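# Remove stained block from row, lay it flat, close gap

## Task

Pull the block with the yellow-brown stain out of the row of upright, on-edge blocks and set it down lying flat on an empty part of the bench, clear of the row; then push the remaining grey blocks together so they stand touching face to face with no gap; finally open the gripper and move the arms away.

## Robot and tools

Robot: two arms, left_arm and right_arm, each ending in a parallel two-finger gripper. The fingers point along the gripper's own +z axis and close along its own y axis. The reported hand position is the spot between the finger pads, roughly 1 cm short of the tips.

Frame for reported state: one shared scene frame with its origin on the table top midway between the arms; +z is up, +x reaches out over the table, and left_arm sits on the +y side. The arm names say nothing about image left or right. Each result line gives, per arm, end_effector_position in metres and end_effector_quat_wxyz; at long reach these can be somewhat off.

The 14-number row (used by execute_actions rows and by move target): one flat list covering both arms, every number between -1 and 1. Order: left_arm dx, dy, dz, rx, ry, rz, opening, then right_arm dx, dy, dz, rx, ry, rz, opening. Always send all 14 even when one arm is idle. dx..rz are offsets, not poses: they are expressed in that gripper's own axes and counted from the gripper pose shown in the most recent result that displays it (before any such result in the scene, and for the second or later call within one reply, they count from wherever the robot is when the action begins). Scale: 1.0 equals 0.6 m of travel or 180 degrees; rx, ry, rz form a single rotation vector. Opening is absolute: +1 fully open (0.094 m), -1 closed. Zero offsets are not a pause: they pull the arm back to the reference pose.

execute_actions: argument actions is a list holding at most one item, plus optional pictures (true/false). An empty list just reports the state and includes images. An action item is {"rows": [...], "steps": n} with 1 to 15 rows and steps up to 15 (default 15, minimum 3); each row lasts one control step of 1/30 s, and the final row repeats to fill the count. Every row is measured from the same reference pose, not chained from the prior row. A wait item is {"steps": n} with n up to 300, counted from the previous result. A refused call moves nothing. Images come only with an empty list or pictures true. The last 3 steps of an action run after its result is returned, while you compose the next reply.

move: target is one 14-number row as above; speed is optional in m/s from 0.002 to 0.5 (default 0.25), with turning capped at twice that value in rad/s. Both grippers follow straight paths that finish together, lasting 0.5 to 10 s; longer paths stop short at 10 s. Openings are sent at the start. Paths ignore obstacles and the other arm. The result adds a move: line stating the ending (done, off_target, moving, held, fault) and any limits (paced = pose clipped; held = some steps blocked, after which the arm may jump fast), plus each gripper's distance from its target.



Control behaviour: each step the commanded pose is clipped to within 70 mm and 16 degrees of the measured pose, so large offsets need several actions; check the result and send the remainder. Position is favoured over orientation when both cannot be met. Arms often end a centimetre or more low and can sag further under repeated zeros; to hold an arm steady, put the correction back to its desired pose in the first call of a reply and zeros afterward, raising the aim if it still sits low. Only results with nothing pending carry a Hand target line. Joint limits (rad): waist -2.618 to 3.054, shoulder 0 to 3.142, elbow 0 to 3.142, wrist pitch -1.571 to 1.571, wrist yaw -1.571 to 1.571, wrist roll -2.094 to 2.094. A pose unreachable line or HELD marks steps the clearance check altered or blocked.

Gripping: grip_measured uses the same scale as opening; each gripper may read up to about 1 mm off. To hold the block, command roughly 0.03 below grip_measured (smaller margin = lighter grip). Pad force tops out near 50 to 62 N.

Heat: holding loads warms motors. MOTOR HOT appears from 75 °C; at 90 °C that arm halts for 10 s; at 100 °C it goes limp and drops. Avoid long holds while thinking.

Cautions: the simulation keeps running while you think. Occasional tugs on held parts or pushes on loose ones can occur. Keep all objects on the table, never let the arms collide or push one another, move slowly near contact (faster and deeper targets press harder), and avoid drops, slips and slams. Place the stained block gently flat, nudge the grey blocks together softly, then open and retract.

Each tool is called after ">>>" by a JSON object that holds its "method" and its "body".

## Session

>>> {"method": "execute_actions", "body": {"actions": []}}

Scene clock: 0.00 s of 4800.00 s.
left_arm: end_effector_position=(+0.4161, +0.3531, +0.3377) grip_measured=+1.000 end_effector_quat_wxyz=(+0.762, -0.406, +0.504, +0.036) | right_arm: end_effector_position=(+0.4523, -0.3445, +0.1757) grip_measured=+1.000 end_effector_quat_wxyz=(+0.253, -0.155, +0.930, +0.217)
Joint positions: left_arm=[-0.437  1.423  0.778  1.061 -1.156 -0.247  0.094] | right_arm=[-0.234  1.839  1.633 -1.083 -0.627 -0.569  0.094]
Joint velocities: left_arm=[-0.007 -0.012 -0.012 -0.051 -0.139 -0.007  0.   ] | right_arm=[-0.002 -0.007  0.007  0.066 -0.095 -0.022  0.   ]
Hand target (left_arm): +0.417, +0.352, +0.337; +0.761, -0.402, +0.508, +0.039
Hand target (right_arm): +0.452, -0.343, +0.179; +0.257, -0.157, +0.928, +0.220

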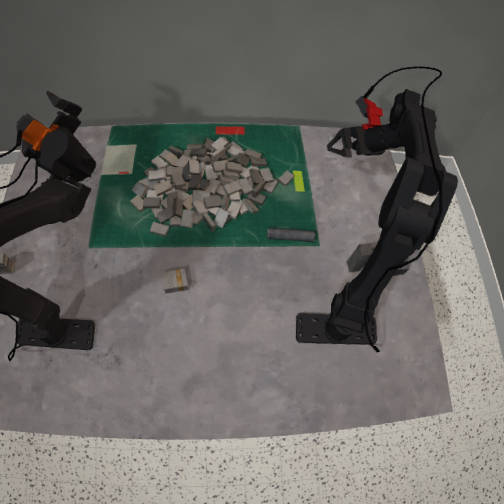

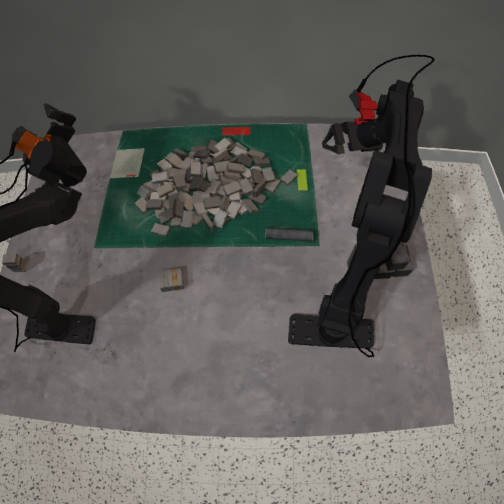

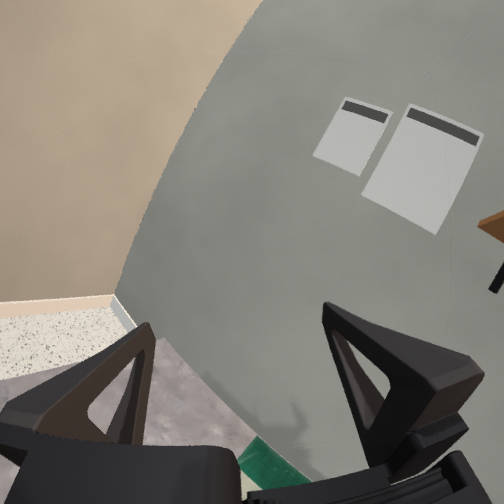

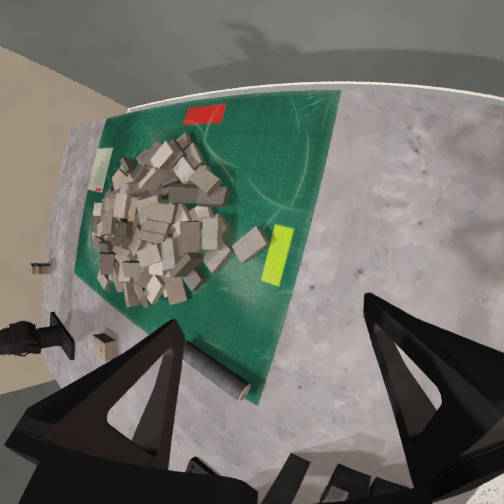

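>>> {"method": "zoom_image", "body": {"camera": "cam_head_left", "region": [130, 240, 230, 320]}}

>>> {"method": "zoom_image", "body": {"camera": "cam_head_right", "region": [130, 240, 230, 320]}}

Region (130, 240, 230, 320) of cam_head_left's 504x504 image, scaled by 5.040, with more detail than that image has; it fills the top 403 rows of this view, and the rest is white.

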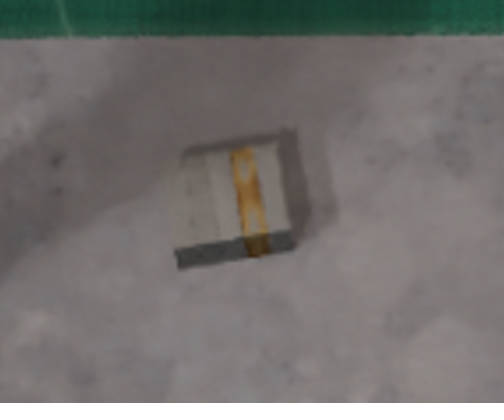

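Region (130, 240, 230, 320) of cam_head_right's 504x504 image, scaled by 5.040, with more detail than that image has; it fills the top 403 rows of this view, and the rest is white.

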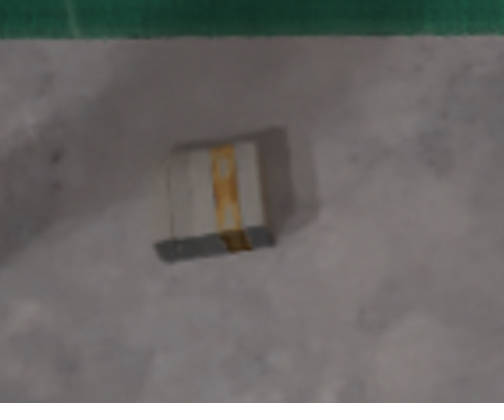

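>>> {"method": "move", "body": {"target": [0.185,-0.037,-0.634,-0.373,0.409,-0.05,1,0,0,0,0,0,0,1]}}

Scene clock: 9.47 s of 4800.00 s.
left_arm: end_effector_position=(+0.2046, +0.0517, +0.2080) grip_measured=+1.000 end_effector_quat_wxyz=(-0.447, +0.526, -0.473, +0.548) | right_arm: end_effector_position=(+0.4522, -0.3448, +0.1755) grip_measured=+1.000 end_effector_quat_wxyz=(+0.253, -0.155, +0.930, +0.216)
Joint positions: left_arm=[-1.579  1.673  0.667  1.027 -1.556 -1.704  0.094] | right_arm=[-0.234  1.839  1.633 -1.083 -0.625 -0.569  0.094]
Joint velocities: left_arm=[ 0.002 -0.002 -0.007  0.007  0.022 -0.007  0.   ] | right_arm=[-0.017 -0.007 -0.022 -0.051 -0.051 -0.022  0.   ]
Hand target (left_arm): +0.201, +0.047, +0.202; -0.447, +0.519, -0.480, +0.548
Hand target (right_arm): +0.452, -0.344, +0.176; +0.253, -0.155, +0.930, +0.217
Off the commanded pose (left_arm): 0.009 m, 90 deg; orientation clipped at the last step of the last action.
Off the commanded pose (right_arm): 0.000 m, 0 deg.
Kept back: nothing.
move: off_target (left_arm); limits=paced

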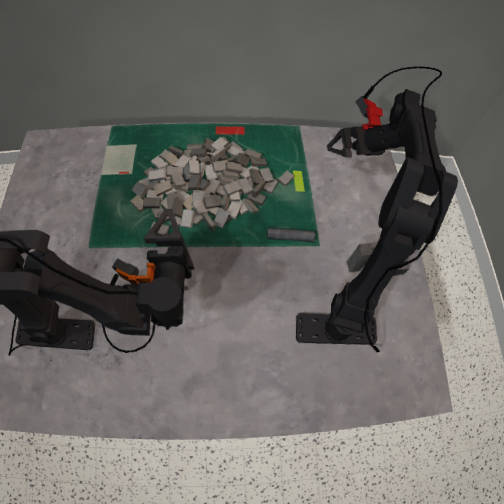

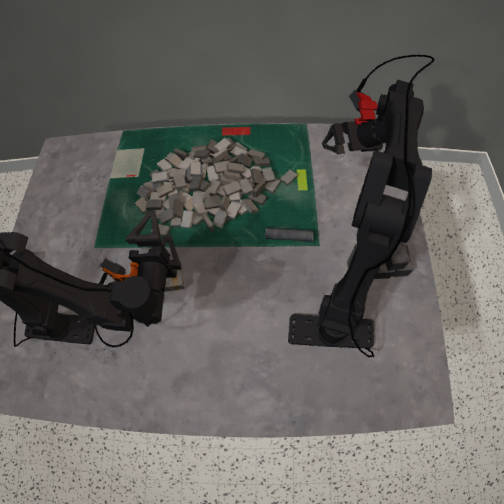

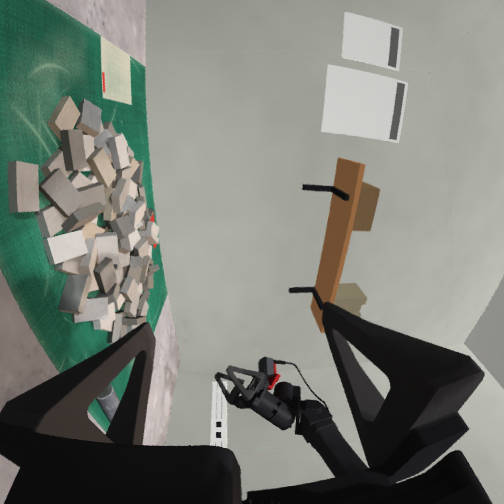

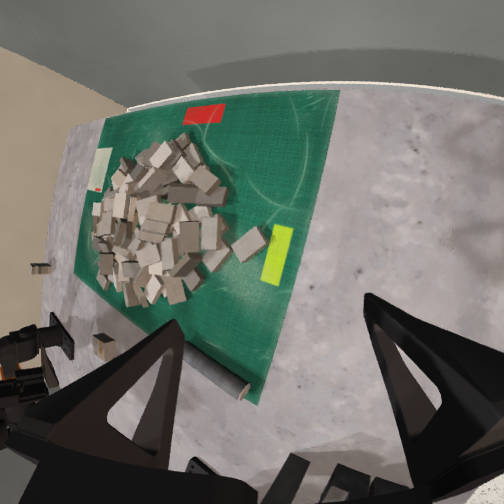

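>>> {"method": "move", "body": {"target": [0,0,0,0.07,-0.687,-0.69,1,0,0,0,0,0,0,1]}}

Scene clock: 16.13 s of 4800.00 s.
left_arm: end_effector_position=(+0.2046, +0.0514, +0.2161) grip_measured=+1.000 end_effector_quat_wxyz=(-0.194, +0.669, -0.224, +0.682) | right_arm: end_effector_position=(+0.4522, -0.3451, +0.1752) grip_measured=+1.000 end_effector_quat_wxyz=(+0.252, -0.155, +0.931, +0.215)
Joint positions: left_arm=[-1.579  1.779  0.667  1.571 -1.558 -2.082  0.094] | right_arm=[-0.234  1.839  1.633 -1.083 -0.622 -0.569  0.094]
Joint velocities: left_arm=[-0.012 -0.017 -0.007  0.037 -0.051  0.037  0.   ] | right_arm=[-0.012  0.007 -0.007  0.066 -0.007 -0.081  0.   ]
Hand target (left_arm): +0.205, +0.052, +0.209; -0.201, +0.668, -0.228, +0.679
Hand target (right_arm): +0.452, -0.345, +0.175; +0.253, -0.155, +0.930, +0.216
Off the commanded pose (left_arm): 0.008 m, 143 deg; orientation clipped at the last step of the last action.
Off the commanded pose (right_arm): 0.000 m, 0 deg.
joint sent to its limit (left arm) — the command would take joint 4 (wrist pitch) past its upper limit, joint 5 (wrist yaw) past its lower limit and joint 6 (wrist roll) past its lower limit, so those joints were sent only as far as their limits.
Kept back: nothing.
move: off_target (left_arm); limits=paced

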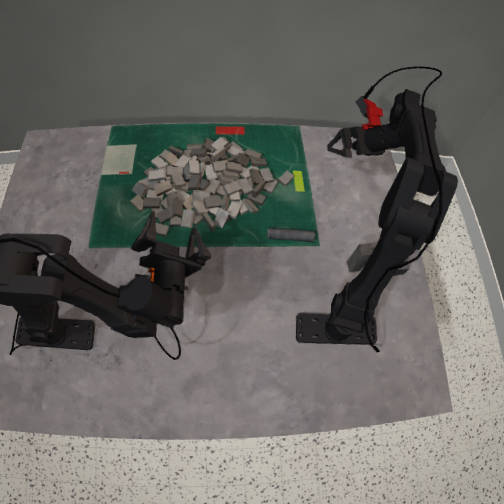

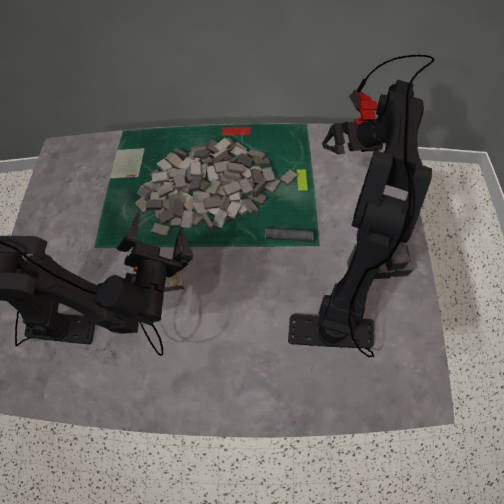

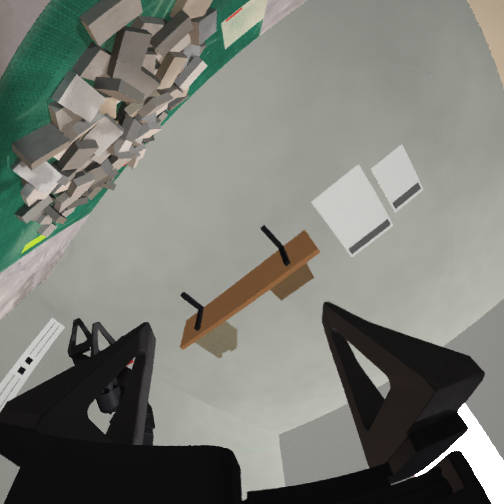

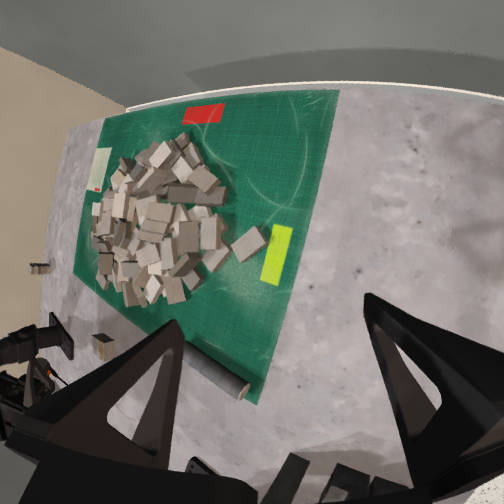

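>>> {"method": "move", "body": {"target": [-0.167,-0.39,0,0,0,0,1,0,0,0,0,0,0,1]}}

>>> {"method": "move", "body": {"target": [0,0,0,0,0,0,1,0.295,0.678,0.025,-0.018,0.23,-0.379,1]}}

Scene clock: 18.57 s of 4800.00 s.
left_arm: end_effector_position=(+0.2140, +0.3023, +0.2704) grip_measured=+1.000 end_effector_quat_wxyz=(-0.200, +0.670, -0.213, +0.682) | right_arm: end_effector_position=(+0.4522, -0.3454, +0.1751) grip_measured=+1.000 end_effector_quat_wxyz=(+0.252, -0.155, +0.931, +0.214)
Joint positions: left_arm=[-1.563  0.399  0.084  1.525 -1.559 -1.337  0.094] | right_arm=[-0.234  1.839  1.633 -1.083 -0.621 -0.569  0.094]
Joint velocities: left_arm=[-0.022  0.012 -0.002  0.022 -0.007  0.066  0.   ] | right_arm=[ 0.002  0.017 -0.012  0.051  0.022 -0.037  0.   ]
Hand target (left_arm): +0.213, +0.303, +0.267; -0.198, +0.668, -0.219, +0.683
Hand target (right_arm): +0.452, -0.345, +0.175; +0.252, -0.155, +0.931, +0.215
Off the commanded pose (left_arm): 0.005 m, 1 deg.
Off the commanded pose (right_arm): 0.000 m, 0 deg.
Kept back: nothing.
move: done

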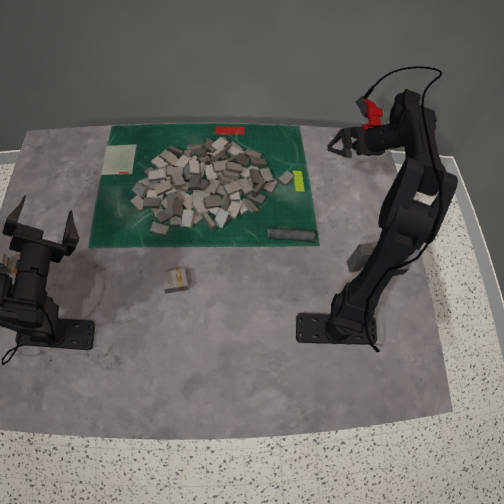

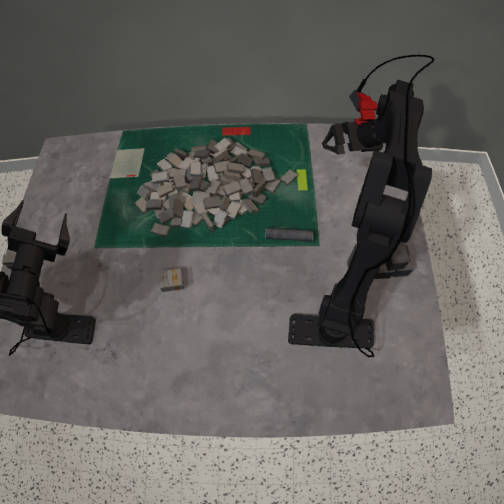

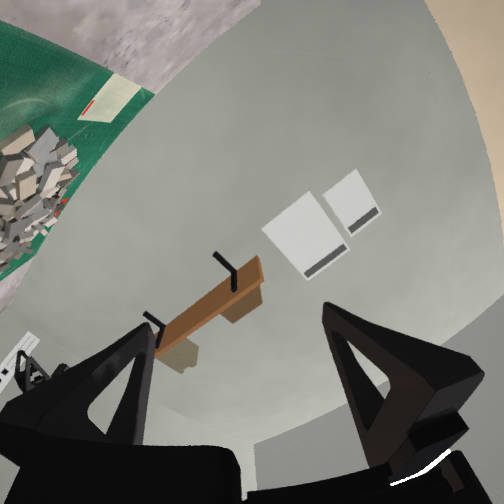

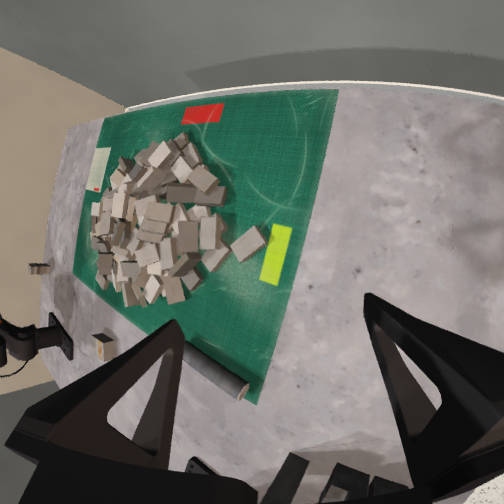

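Scene clock: 21.90 s of 4800.00 s.
left_arm: end_effector_position=(+0.2140, +0.3023, +0.2704) grip_measured=+1.000 end_effector_quat_wxyz=(-0.200, +0.670, -0.213, +0.682) | right_arm: end_effector_position=(+0.1474, -0.0261, +0.1927) grip_measured=+1.000 end_effector_quat_wxyz=(-0.016, +0.710, -0.704, +0.007)
Joint positions: left_arm=[-1.563  0.399  0.084  1.525 -1.559 -1.337  0.094] | right_arm=[ 1.316  1.715  1.719 -1.553  0.027 -0.359  0.094]
Joint velocities: left_arm=[-0.002 -0.007 -0.007 -0.051  0.007  0.037  0.   ] | right_arm=[-0.002 -0.002 -0.017 -0.051 -0.022 -0.051  0.   ]
Hand target (left_arm): +0.214, +0.302, +0.270; -0.200, +0.670, -0.213, +0.682
Hand target (right_arm): +0.149, -0.025, +0.196; -0.017, +0.707, -0.707, +0.011
Off the commanded pose (left_arm): 0.000 m, 0 deg.
Off the commanded pose (right_arm): 0.009 m, 2 deg.
joint sent to its limit (right arm) — the command would take joint 4 (wrist pitch) past its lower limit, so that joint was sent only as far as its limit.
Kept back: nothing.
move: done

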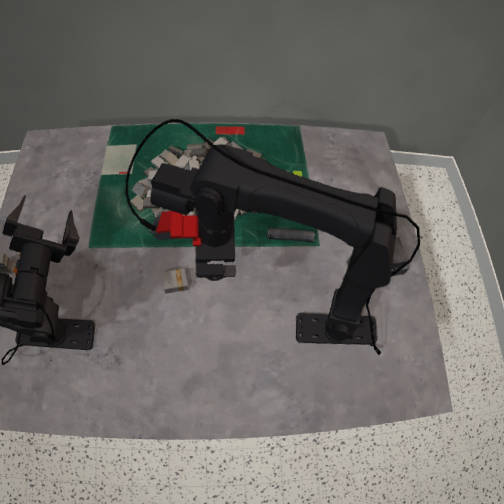

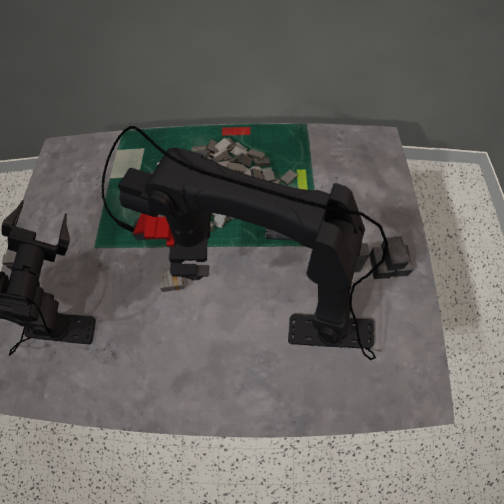

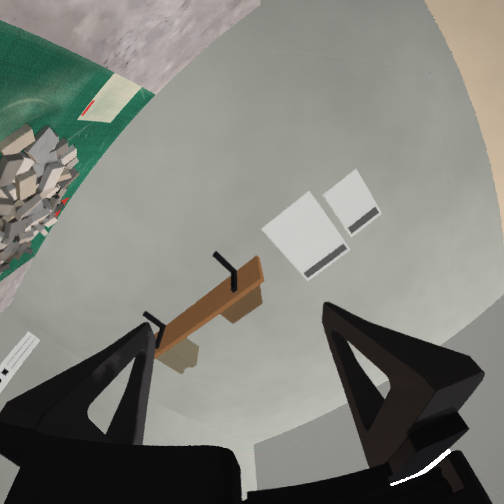

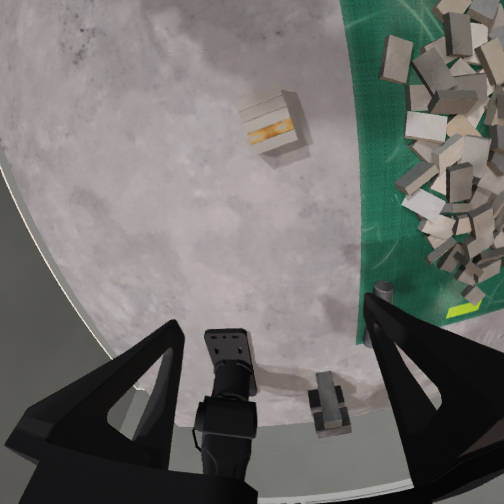

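>>> {"method": "move", "body": {"target": [0,0,0,0,0,0,1,-0.11,0,0.15,0,0,-0.067,1]}}

Scene clock: 23.20 s of 4800.00 s.
left_arm: end_effector_position=(+0.2140, +0.3023, +0.2703) grip_measured=+1.000 end_effector_quat_wxyz=(-0.200, +0.670, -0.213, +0.682) | right_arm: end_effector_position=(+0.1486, +0.0388, +0.1053) grip_measured=+1.000 end_effector_quat_wxyz=(-0.010, +0.776, -0.631, +0.011)
Joint positions: left_arm=[-1.563  0.399  0.084  1.525 -1.56  -1.337  0.094] | right_arm=[ 1.374  1.94   1.655 -1.275  0.028 -0.498  0.094]
Joint velocities: left_arm=[-0.002 -0.007 -0.027 -0.022 -0.022 -0.007  0.   ] | right_arm=[-0.012 -0.007 -0.007 -0.022 -0.007 -0.051  0.   ]
Hand target (left_arm): +0.214, +0.302, +0.270; -0.200, +0.670, -0.213, +0.682
Hand target (right_arm): +0.148, +0.042, +0.104; -0.016, +0.780, -0.626, +0.009
Off the commanded pose (left_arm): 0.000 m, 0 deg.
Off the commanded pose (right_arm): 0.003 m, 1 deg.
Kept back: nothing.
move: done

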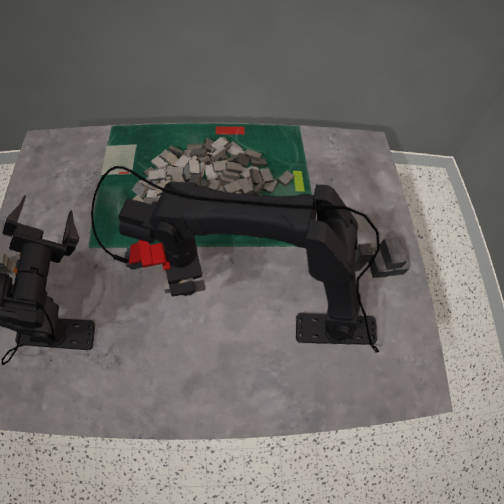

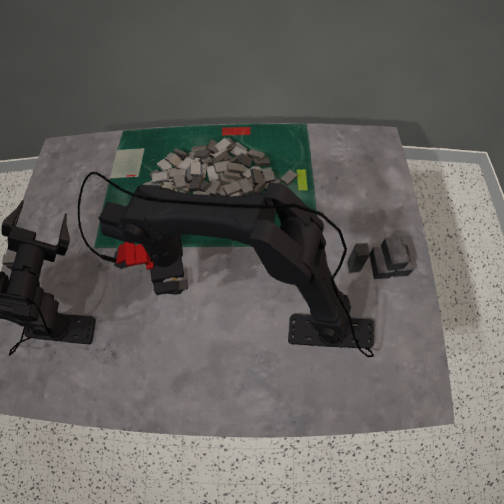

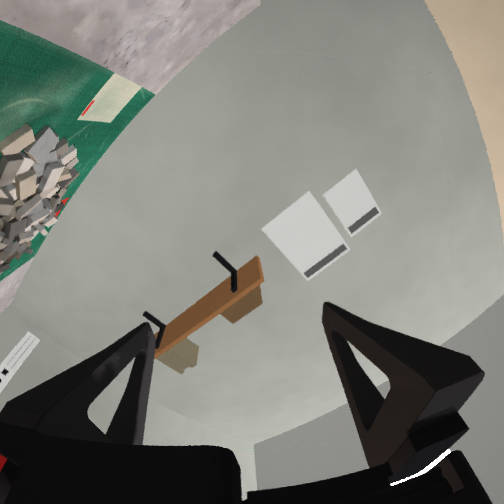

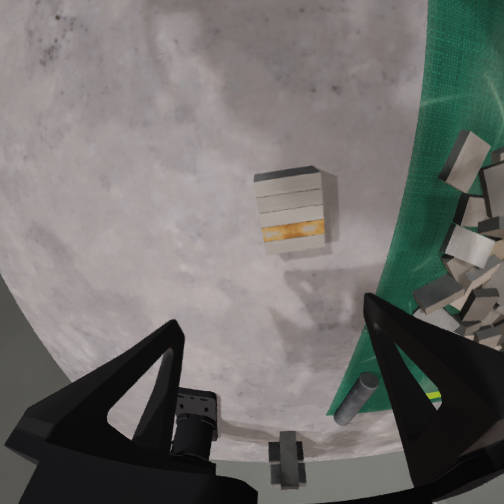

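>>> {"method": "move", "body": {"target": [0,0,0,0,0,0,1,0,-0.02,0.075,0,0,-0.025,1]}}

Scene clock: 24.40 s of 4800.00 s.
left_arm: end_effector_position=(+0.2140, +0.3023, +0.2703) grip_measured=+1.000 end_effector_quat_wxyz=(-0.200, +0.670, -0.213, +0.682) | right_arm: end_effector_position=(+0.1585, +0.0428, +0.0663) grip_measured=+1.000 end_effector_quat_wxyz=(-0.012, +0.799, -0.601, +0.010)
Joint positions: left_arm=[-1.563  0.399  0.084  1.525 -1.56  -1.337  0.094] | right_arm=[ 1.352  1.98   1.555 -1.13   0.028 -0.597  0.094]
Joint velocities: left_arm=[-0.012  0.017  0.007  0.022 -0.007  0.007  0.   ] | right_arm=[-0.012  0.002 -0.012 -0.022 -0.037 -0.037  0.   ]
Hand target (left_arm): +0.214, +0.302, +0.270; -0.200, +0.670, -0.213, +0.682
Hand target (right_arm): +0.161, +0.042, +0.061; -0.010, +0.800, -0.600, +0.011
Off the commanded pose (left_arm): 0.000 m, 0 deg.
Off the commanded pose (right_arm): 0.007 m, 0 deg.
Kept back: nothing.
move: done

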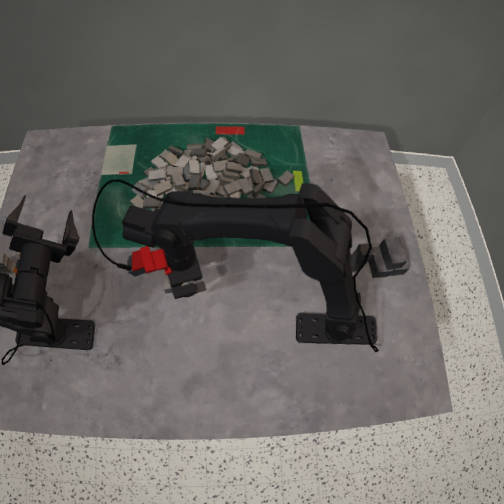

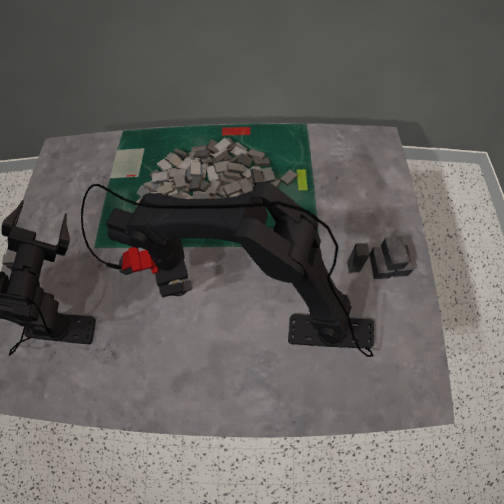

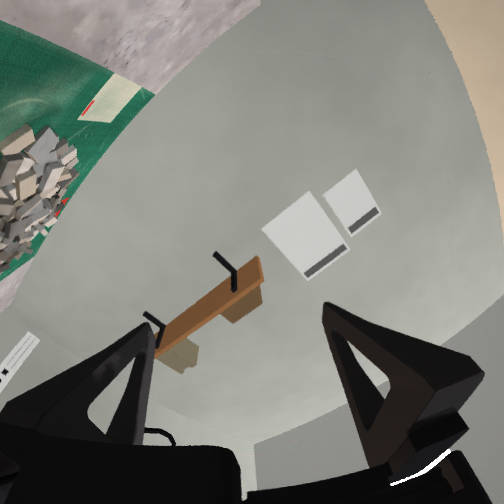

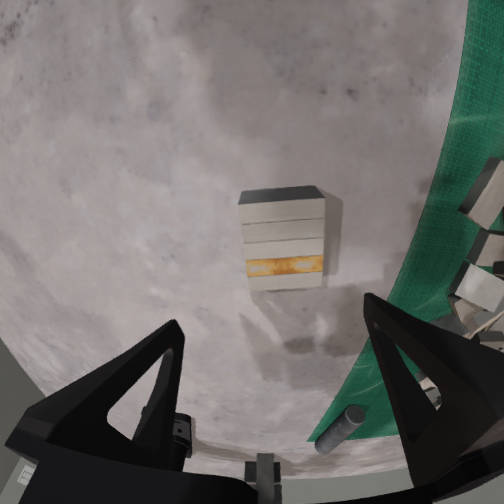

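>>> {"method": "move", "body": {"target": [0,0,0,0,0,0,1,-0.014,0,0.03,0,0,0,0.4], "speed": 0.05}}

Scene clock: 25.43 s of 4800.00 s.
left_arm: end_effector_position=(+0.2140, +0.3023, +0.2703) grip_measured=+1.000 end_effector_quat_wxyz=(-0.200, +0.670, -0.213, +0.682) | right_arm: end_effector_position=(+0.1610, +0.0502, +0.0559) grip_measured=+0.402 end_effector_quat_wxyz=(-0.016, +0.798, -0.602, +0.009)
Joint positions: left_arm=[-1.563  0.399  0.084  1.525 -1.56  -1.337  0.094] | right_arm=[ 1.352  2.009  1.555 -1.092  0.028 -0.593  0.066]
Joint velocities: left_arm=[ 0.002 -0.012  0.007 -0.037 -0.007 -0.037  0.   ] | right_arm=[-0.002 -0.002 -0.017  0.022 -0.022  0.007  0.001]
Hand target (left_arm): +0.214, +0.302, +0.270; -0.200, +0.670, -0.213, +0.682
Hand target (right_arm): +0.156, +0.051, +0.049; -0.012, +0.799, -0.601, +0.011
Off the commanded pose (left_arm): 0.000 m, 0 deg.
Off the commanded pose (right_arm): 0.009 m, 1 deg.
Kept back: nothing.
move: done

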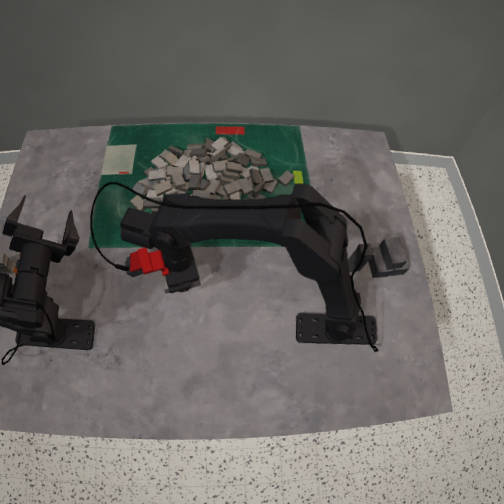

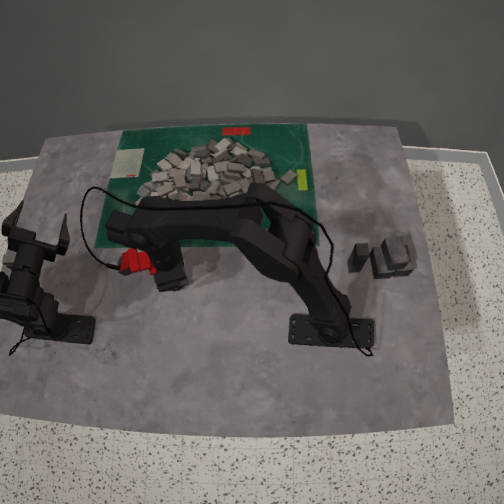

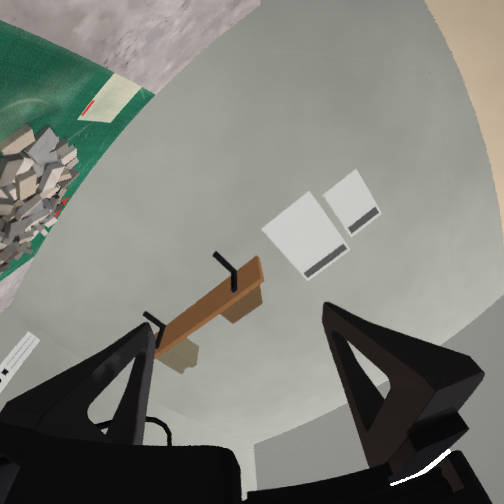

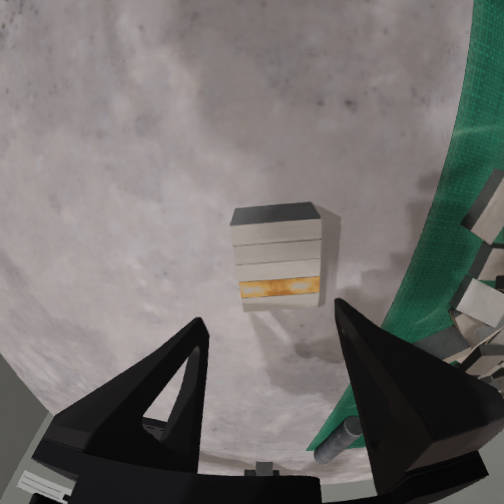

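>>> {"method": "move", "body": {"target": [0,0,0,0,0,0,1,0,-0.005,0.03,0,0,0,0.4], "speed": 0.05}}

Scene clock: 26.53 s of 4800.00 s.
left_arm: end_effector_position=(+0.2140, +0.3023, +0.2703) grip_measured=+1.000 end_effector_quat_wxyz=(-0.200, +0.670, -0.213, +0.682) | right_arm: end_effector_position=(+0.1623, +0.0545, +0.0473) grip_measured=+0.402 end_effector_quat_wxyz=(-0.023, +0.798, -0.603, +0.007)
Joint positions: left_arm=[-1.563  0.399  0.084  1.525 -1.56  -1.337  0.094] | right_arm=[ 1.352  2.019  1.535 -1.046  0.028 -0.592  0.066]
Joint velocities: left_arm=[ 0.007 -0.022  0.002 -0.066 -0.037 -0.051  0.   ] | right_arm=[ 0.012 -0.002  0.007 -0.037 -0.095  0.007 -0.001]
Hand target (left_arm): +0.214, +0.302, +0.270; -0.200, +0.670, -0.213, +0.682
Hand target (right_arm): +0.164, +0.051, +0.038; -0.016, +0.798, -0.603, +0.009
Off the commanded pose (left_arm): 0.000 m, 0 deg.
Off the commanded pose (right_arm): 0.010 m, 1 deg.
Kept back: nothing.
move: done

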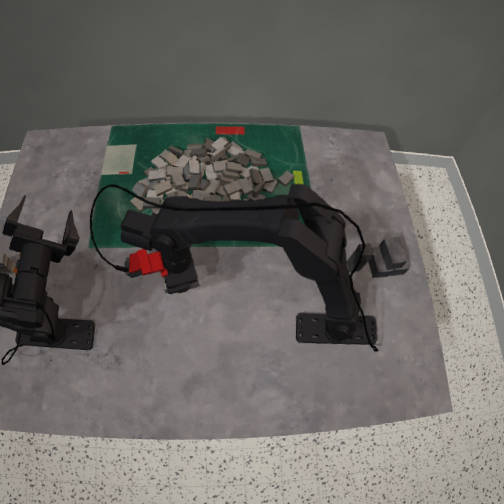

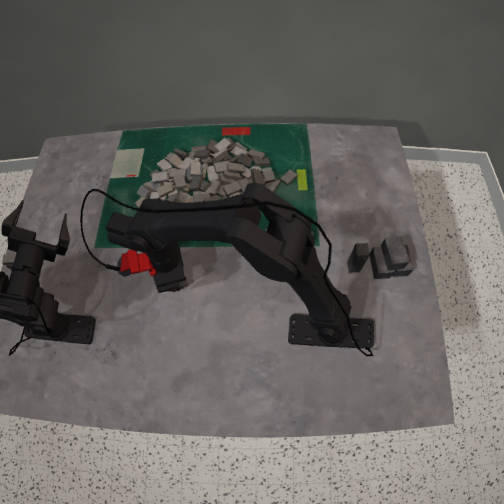

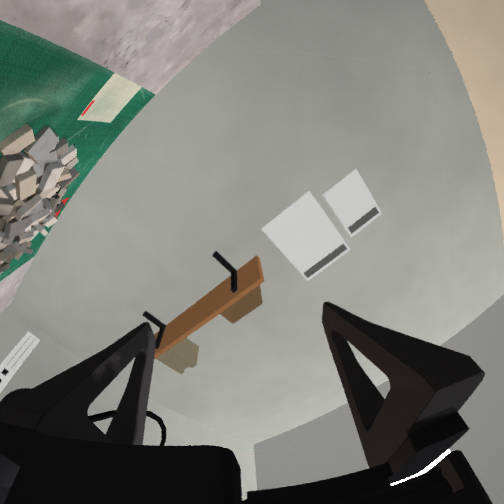

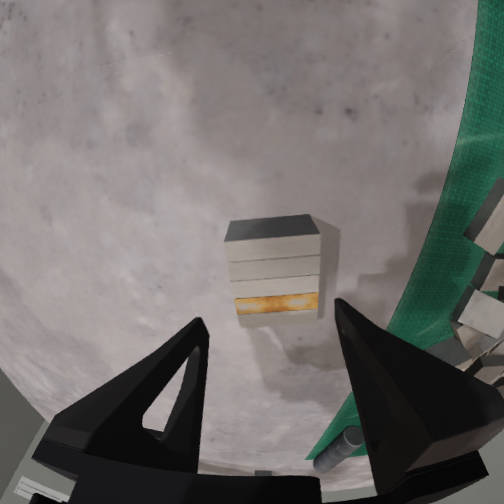

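>>> {"method": "move", "body": {"target": [0,0,0,0,0,0,1,0.002,-0.003,0.024,0,0,0,0.4], "speed": 0.03}}

Scene clock: 27.53 s of 4800.00 s.
left_arm: end_effector_position=(+0.2140, +0.3023, +0.2703) grip_measured=+1.000 end_effector_quat_wxyz=(-0.200, +0.670, -0.213, +0.682) | right_arm: end_effector_position=(+0.1633, +0.0573, +0.0431) grip_measured=+0.402 end_effector_quat_wxyz=(-0.031, +0.797, -0.603, +0.004)
Joint positions: left_arm=[-1.563  0.399  0.084  1.525 -1.56  -1.337  0.094] | right_arm=[ 1.352  2.019  1.517 -1.012  0.028 -0.592  0.066]
Joint velocities: left_arm=[-0.022 -0.007  0.002 -0.051  0.066 -0.037  0.   ] | right_arm=[ 0.007 -0.022  0.017 -0.007 -0.022 -0.022 -0.001]
Hand target (left_arm): +0.214, +0.302, +0.270; -0.200, +0.670, -0.213, +0.682
Hand target (right_arm): +0.165, +0.054, +0.033; -0.023, +0.798, -0.603, +0.007
Off the commanded pose (left_arm): 0.000 m, 0 deg.
Off the commanded pose (right_arm): 0.011 m, 1 deg.
Kept back: nothing.
move: off_target (right_arm)

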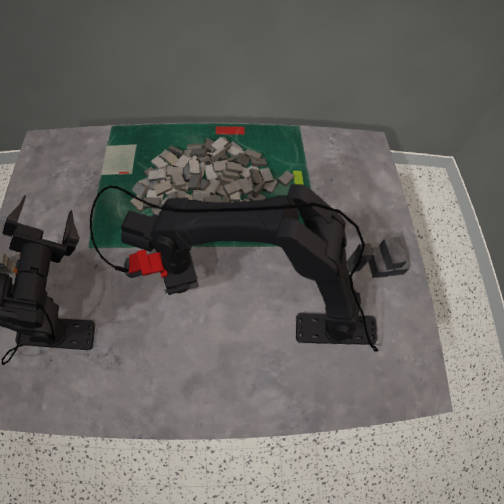

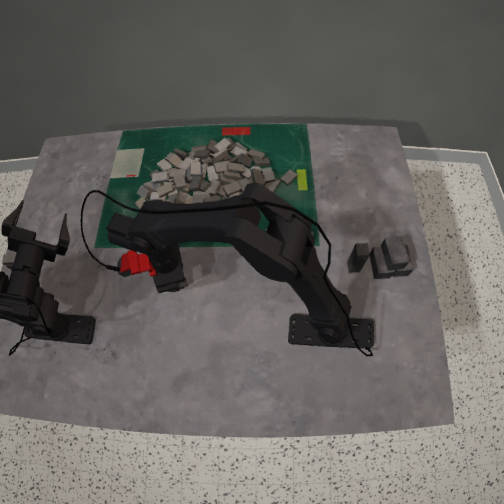

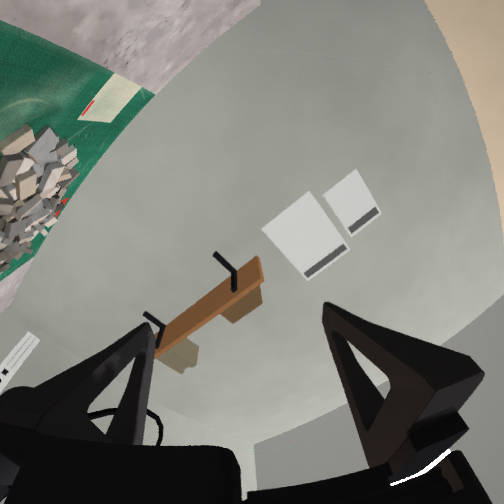

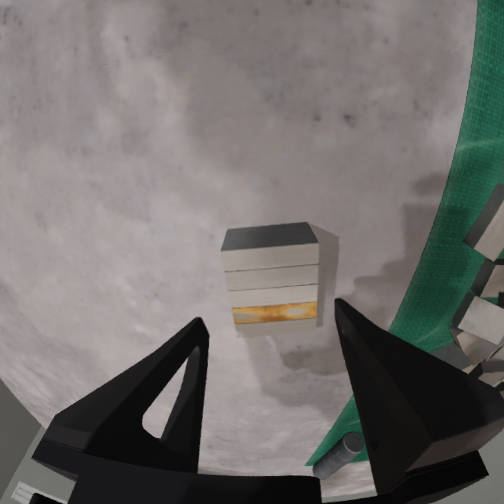

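>>> {"method": "move", "body": {"target": [0,0,0,0,0,0,1,0.008,0,0.04,0,0,-0.02,0.4], "speed": 0.05}}

Scene clock: 28.83 s of 4800.00 s.
left_arm: end_effector_position=(+0.2140, +0.3023, +0.2703) grip_measured=+1.000 end_effector_quat_wxyz=(-0.200, +0.670, -0.213, +0.682) | right_arm: end_effector_position=(+0.1636, +0.0582, +0.0299) grip_measured=+0.402 end_effector_quat_wxyz=(-0.041, +0.816, -0.577, +0.002)
Joint positions: left_arm=[-1.563  0.399  0.084  1.525 -1.56  -1.337  0.094] | right_arm=[ 1.352  2.019  1.461 -0.936  0.028 -0.655  0.066]
Joint velocities: left_arm=[-0.012  0.012  0.012  0.051 -0.022 -0.051  0.   ] | right_arm=[-0.017 -0.002 -0.012  0.037 -0.022 -0.022  0.   ]
Hand target (left_arm): +0.214, +0.302, +0.270; -0.200, +0.670, -0.213, +0.682
Hand target (right_arm): +0.165, +0.054, +0.019; -0.031, +0.816, -0.577, +0.005
Off the commanded pose (left_arm): 0.000 m, 0 deg.
Off the commanded pose (right_arm): 0.012 m, 1 deg.
Kept back: nothing.
move: off_target (right_arm)

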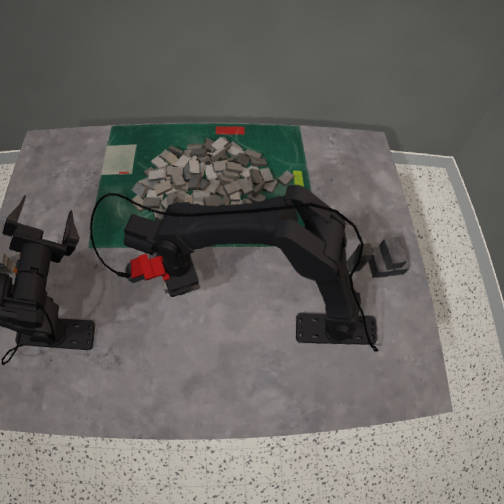

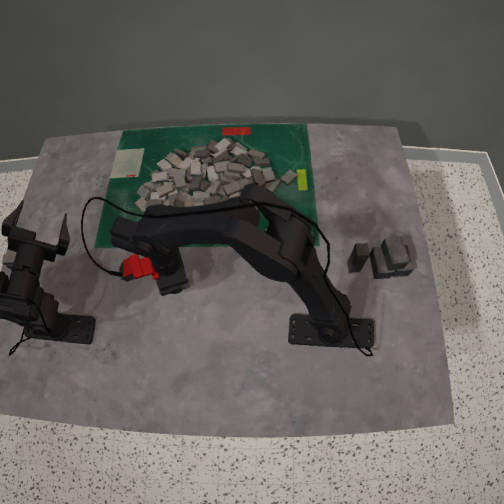

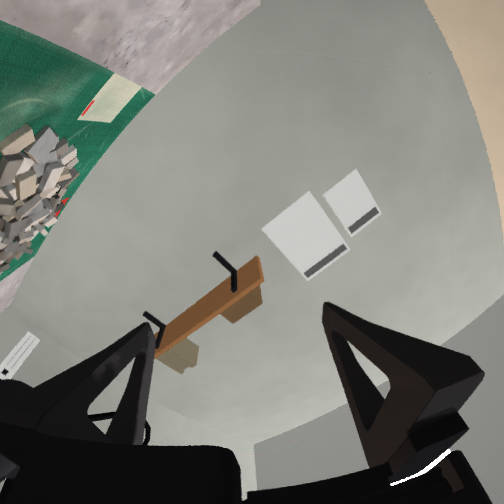

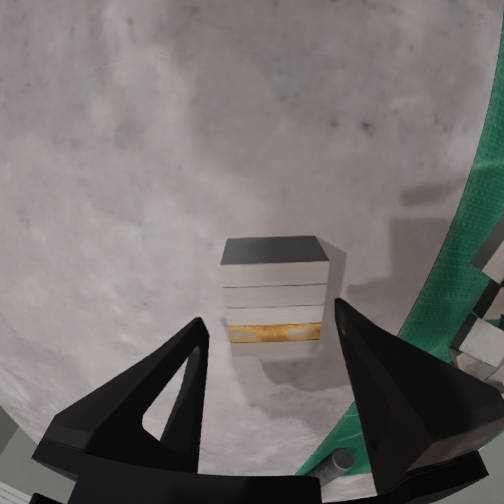

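>>> {"method": "move", "body": {"target": [0,0,0,0,0,0,1,0,0,0.012,0,0,0,-0.15], "speed": 0.03}}

Scene clock: 29.77 s of 4800.00 s.
left_arm: end_effector_position=(+0.2140, +0.3023, +0.2703) grip_measured=+1.000 end_effector_quat_wxyz=(-0.200, +0.670, -0.213, +0.682) | right_arm: end_effector_position=(+0.1646, +0.0589, +0.0300) grip_measured=-0.091 end_effector_quat_wxyz=(-0.043, +0.816, -0.577, +0.003)
Joint positions: left_arm=[-1.563  0.399  0.084  1.525 -1.56  -1.337  0.094] | right_arm=[ 1.352  2.019  1.461 -0.932  0.032 -0.656  0.043]
Joint velocities: left_arm=[ 0.017 -0.012 -0.007  0.066  0.007  0.022  0.   ] | right_arm=[-0.002  0.012 -0.012 -0.037  0.007 -0.037 -0.001]
Hand target (left_arm): +0.214, +0.302, +0.270; -0.200, +0.670, -0.213, +0.682
Hand target (right_arm): +0.164, +0.059, +0.023; -0.040, +0.816, -0.577, +0.002
Off the commanded pose (left_arm): 0.000 m, 0 deg.
Off the commanded pose (right_arm): 0.007 m, 0 deg.
Kept back: nothing.
move: done

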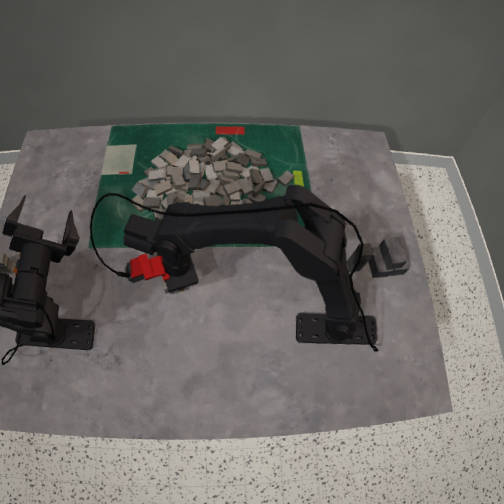

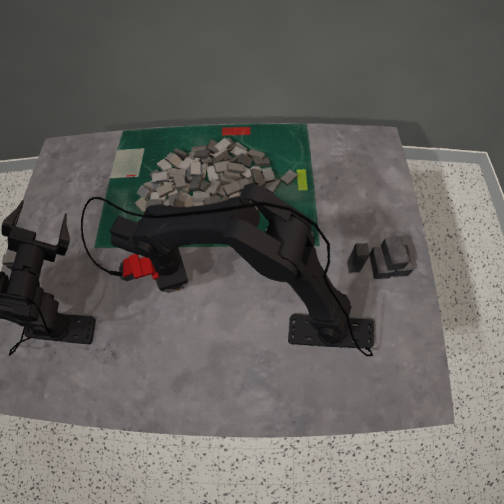

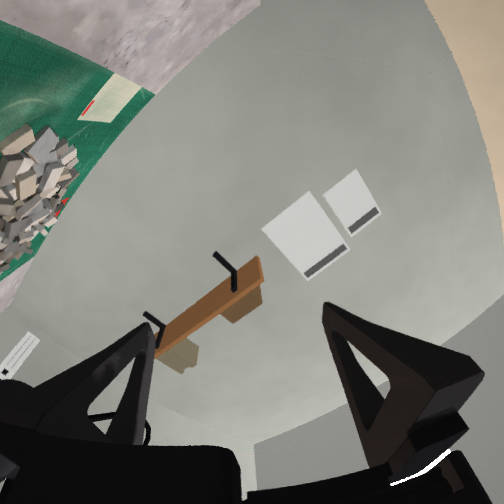

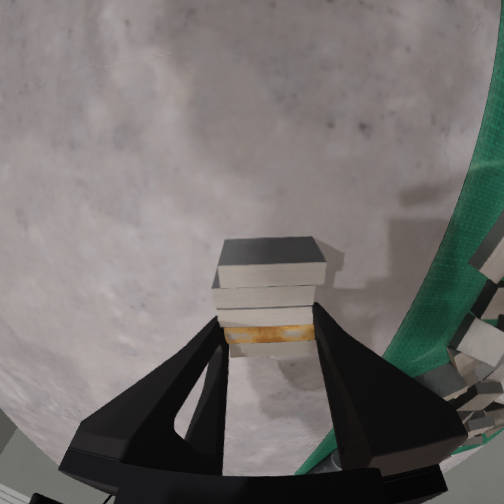

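>>> {"method": "move", "body": {"target": [0,0,0,0,0,0,1,0,0,-0.05,0,0,0,-0.15], "speed": 0.03}}

Scene clock: 31.40 s of 4800.00 s.
left_arm: end_effector_position=(+0.2140, +0.3023, +0.2703) grip_measured=+1.000 end_effector_quat_wxyz=(-0.200, +0.670, -0.213, +0.682) | right_arm: end_effector_position=(+0.1623, +0.0518, +0.0418) grip_measured=-0.091 end_effector_quat_wxyz=(-0.028, +0.816, -0.577, +0.008)
Joint positions: left_arm=[-1.563  0.399  0.084  1.525 -1.56  -1.337  0.094] | right_arm=[ 1.352  2.007  1.494 -1.009  0.032 -0.656  0.043]
Joint velocities: left_arm=[ 0.012 -0.012  0.002 -0.007 -0.037  0.081  0.   ] | right_arm=[ 0.007 -0.007  0.012  0.125  0.007  0.022  0.   ]
Hand target (left_arm): +0.214, +0.302, +0.270; -0.200, +0.670, -0.213, +0.682
Hand target (right_arm): +0.163, +0.056, +0.059; -0.043, +0.816, -0.577, +0.003
Off the commanded pose (left_arm): 0.000 m, 0 deg.
Off the commanded pose (right_arm): 0.019 m, 2 deg.
Kept back: nothing.
move: off_target (right_arm)

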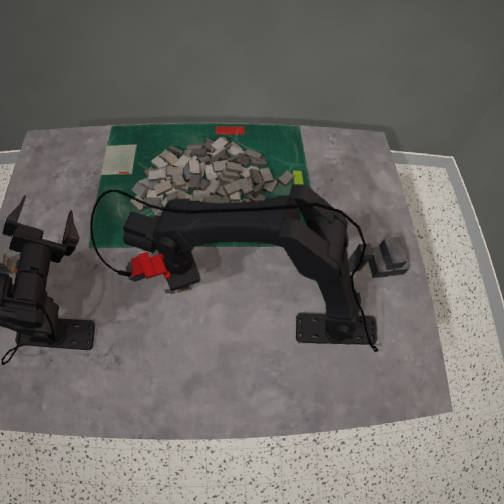

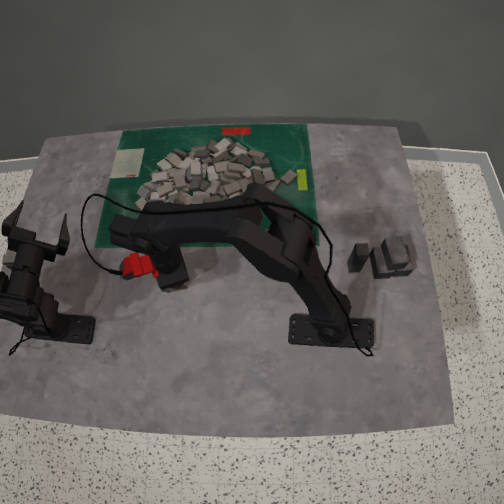

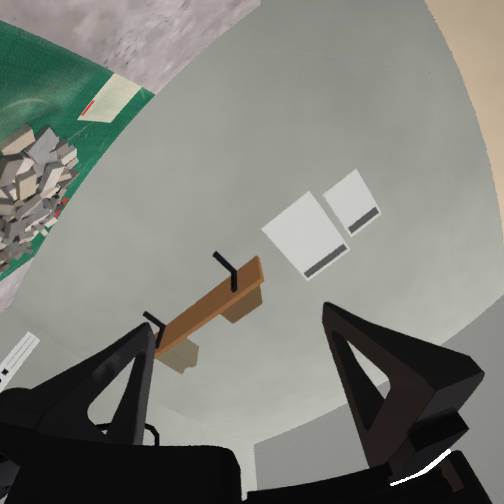

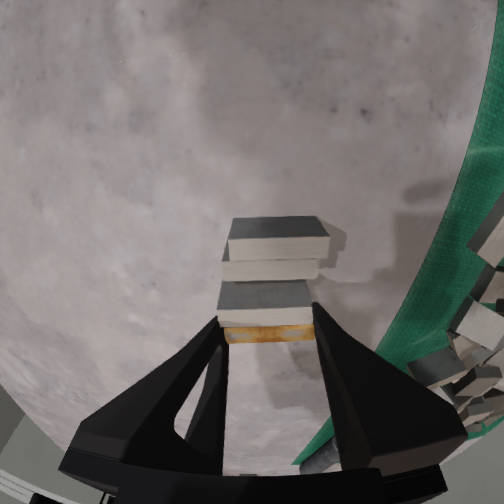

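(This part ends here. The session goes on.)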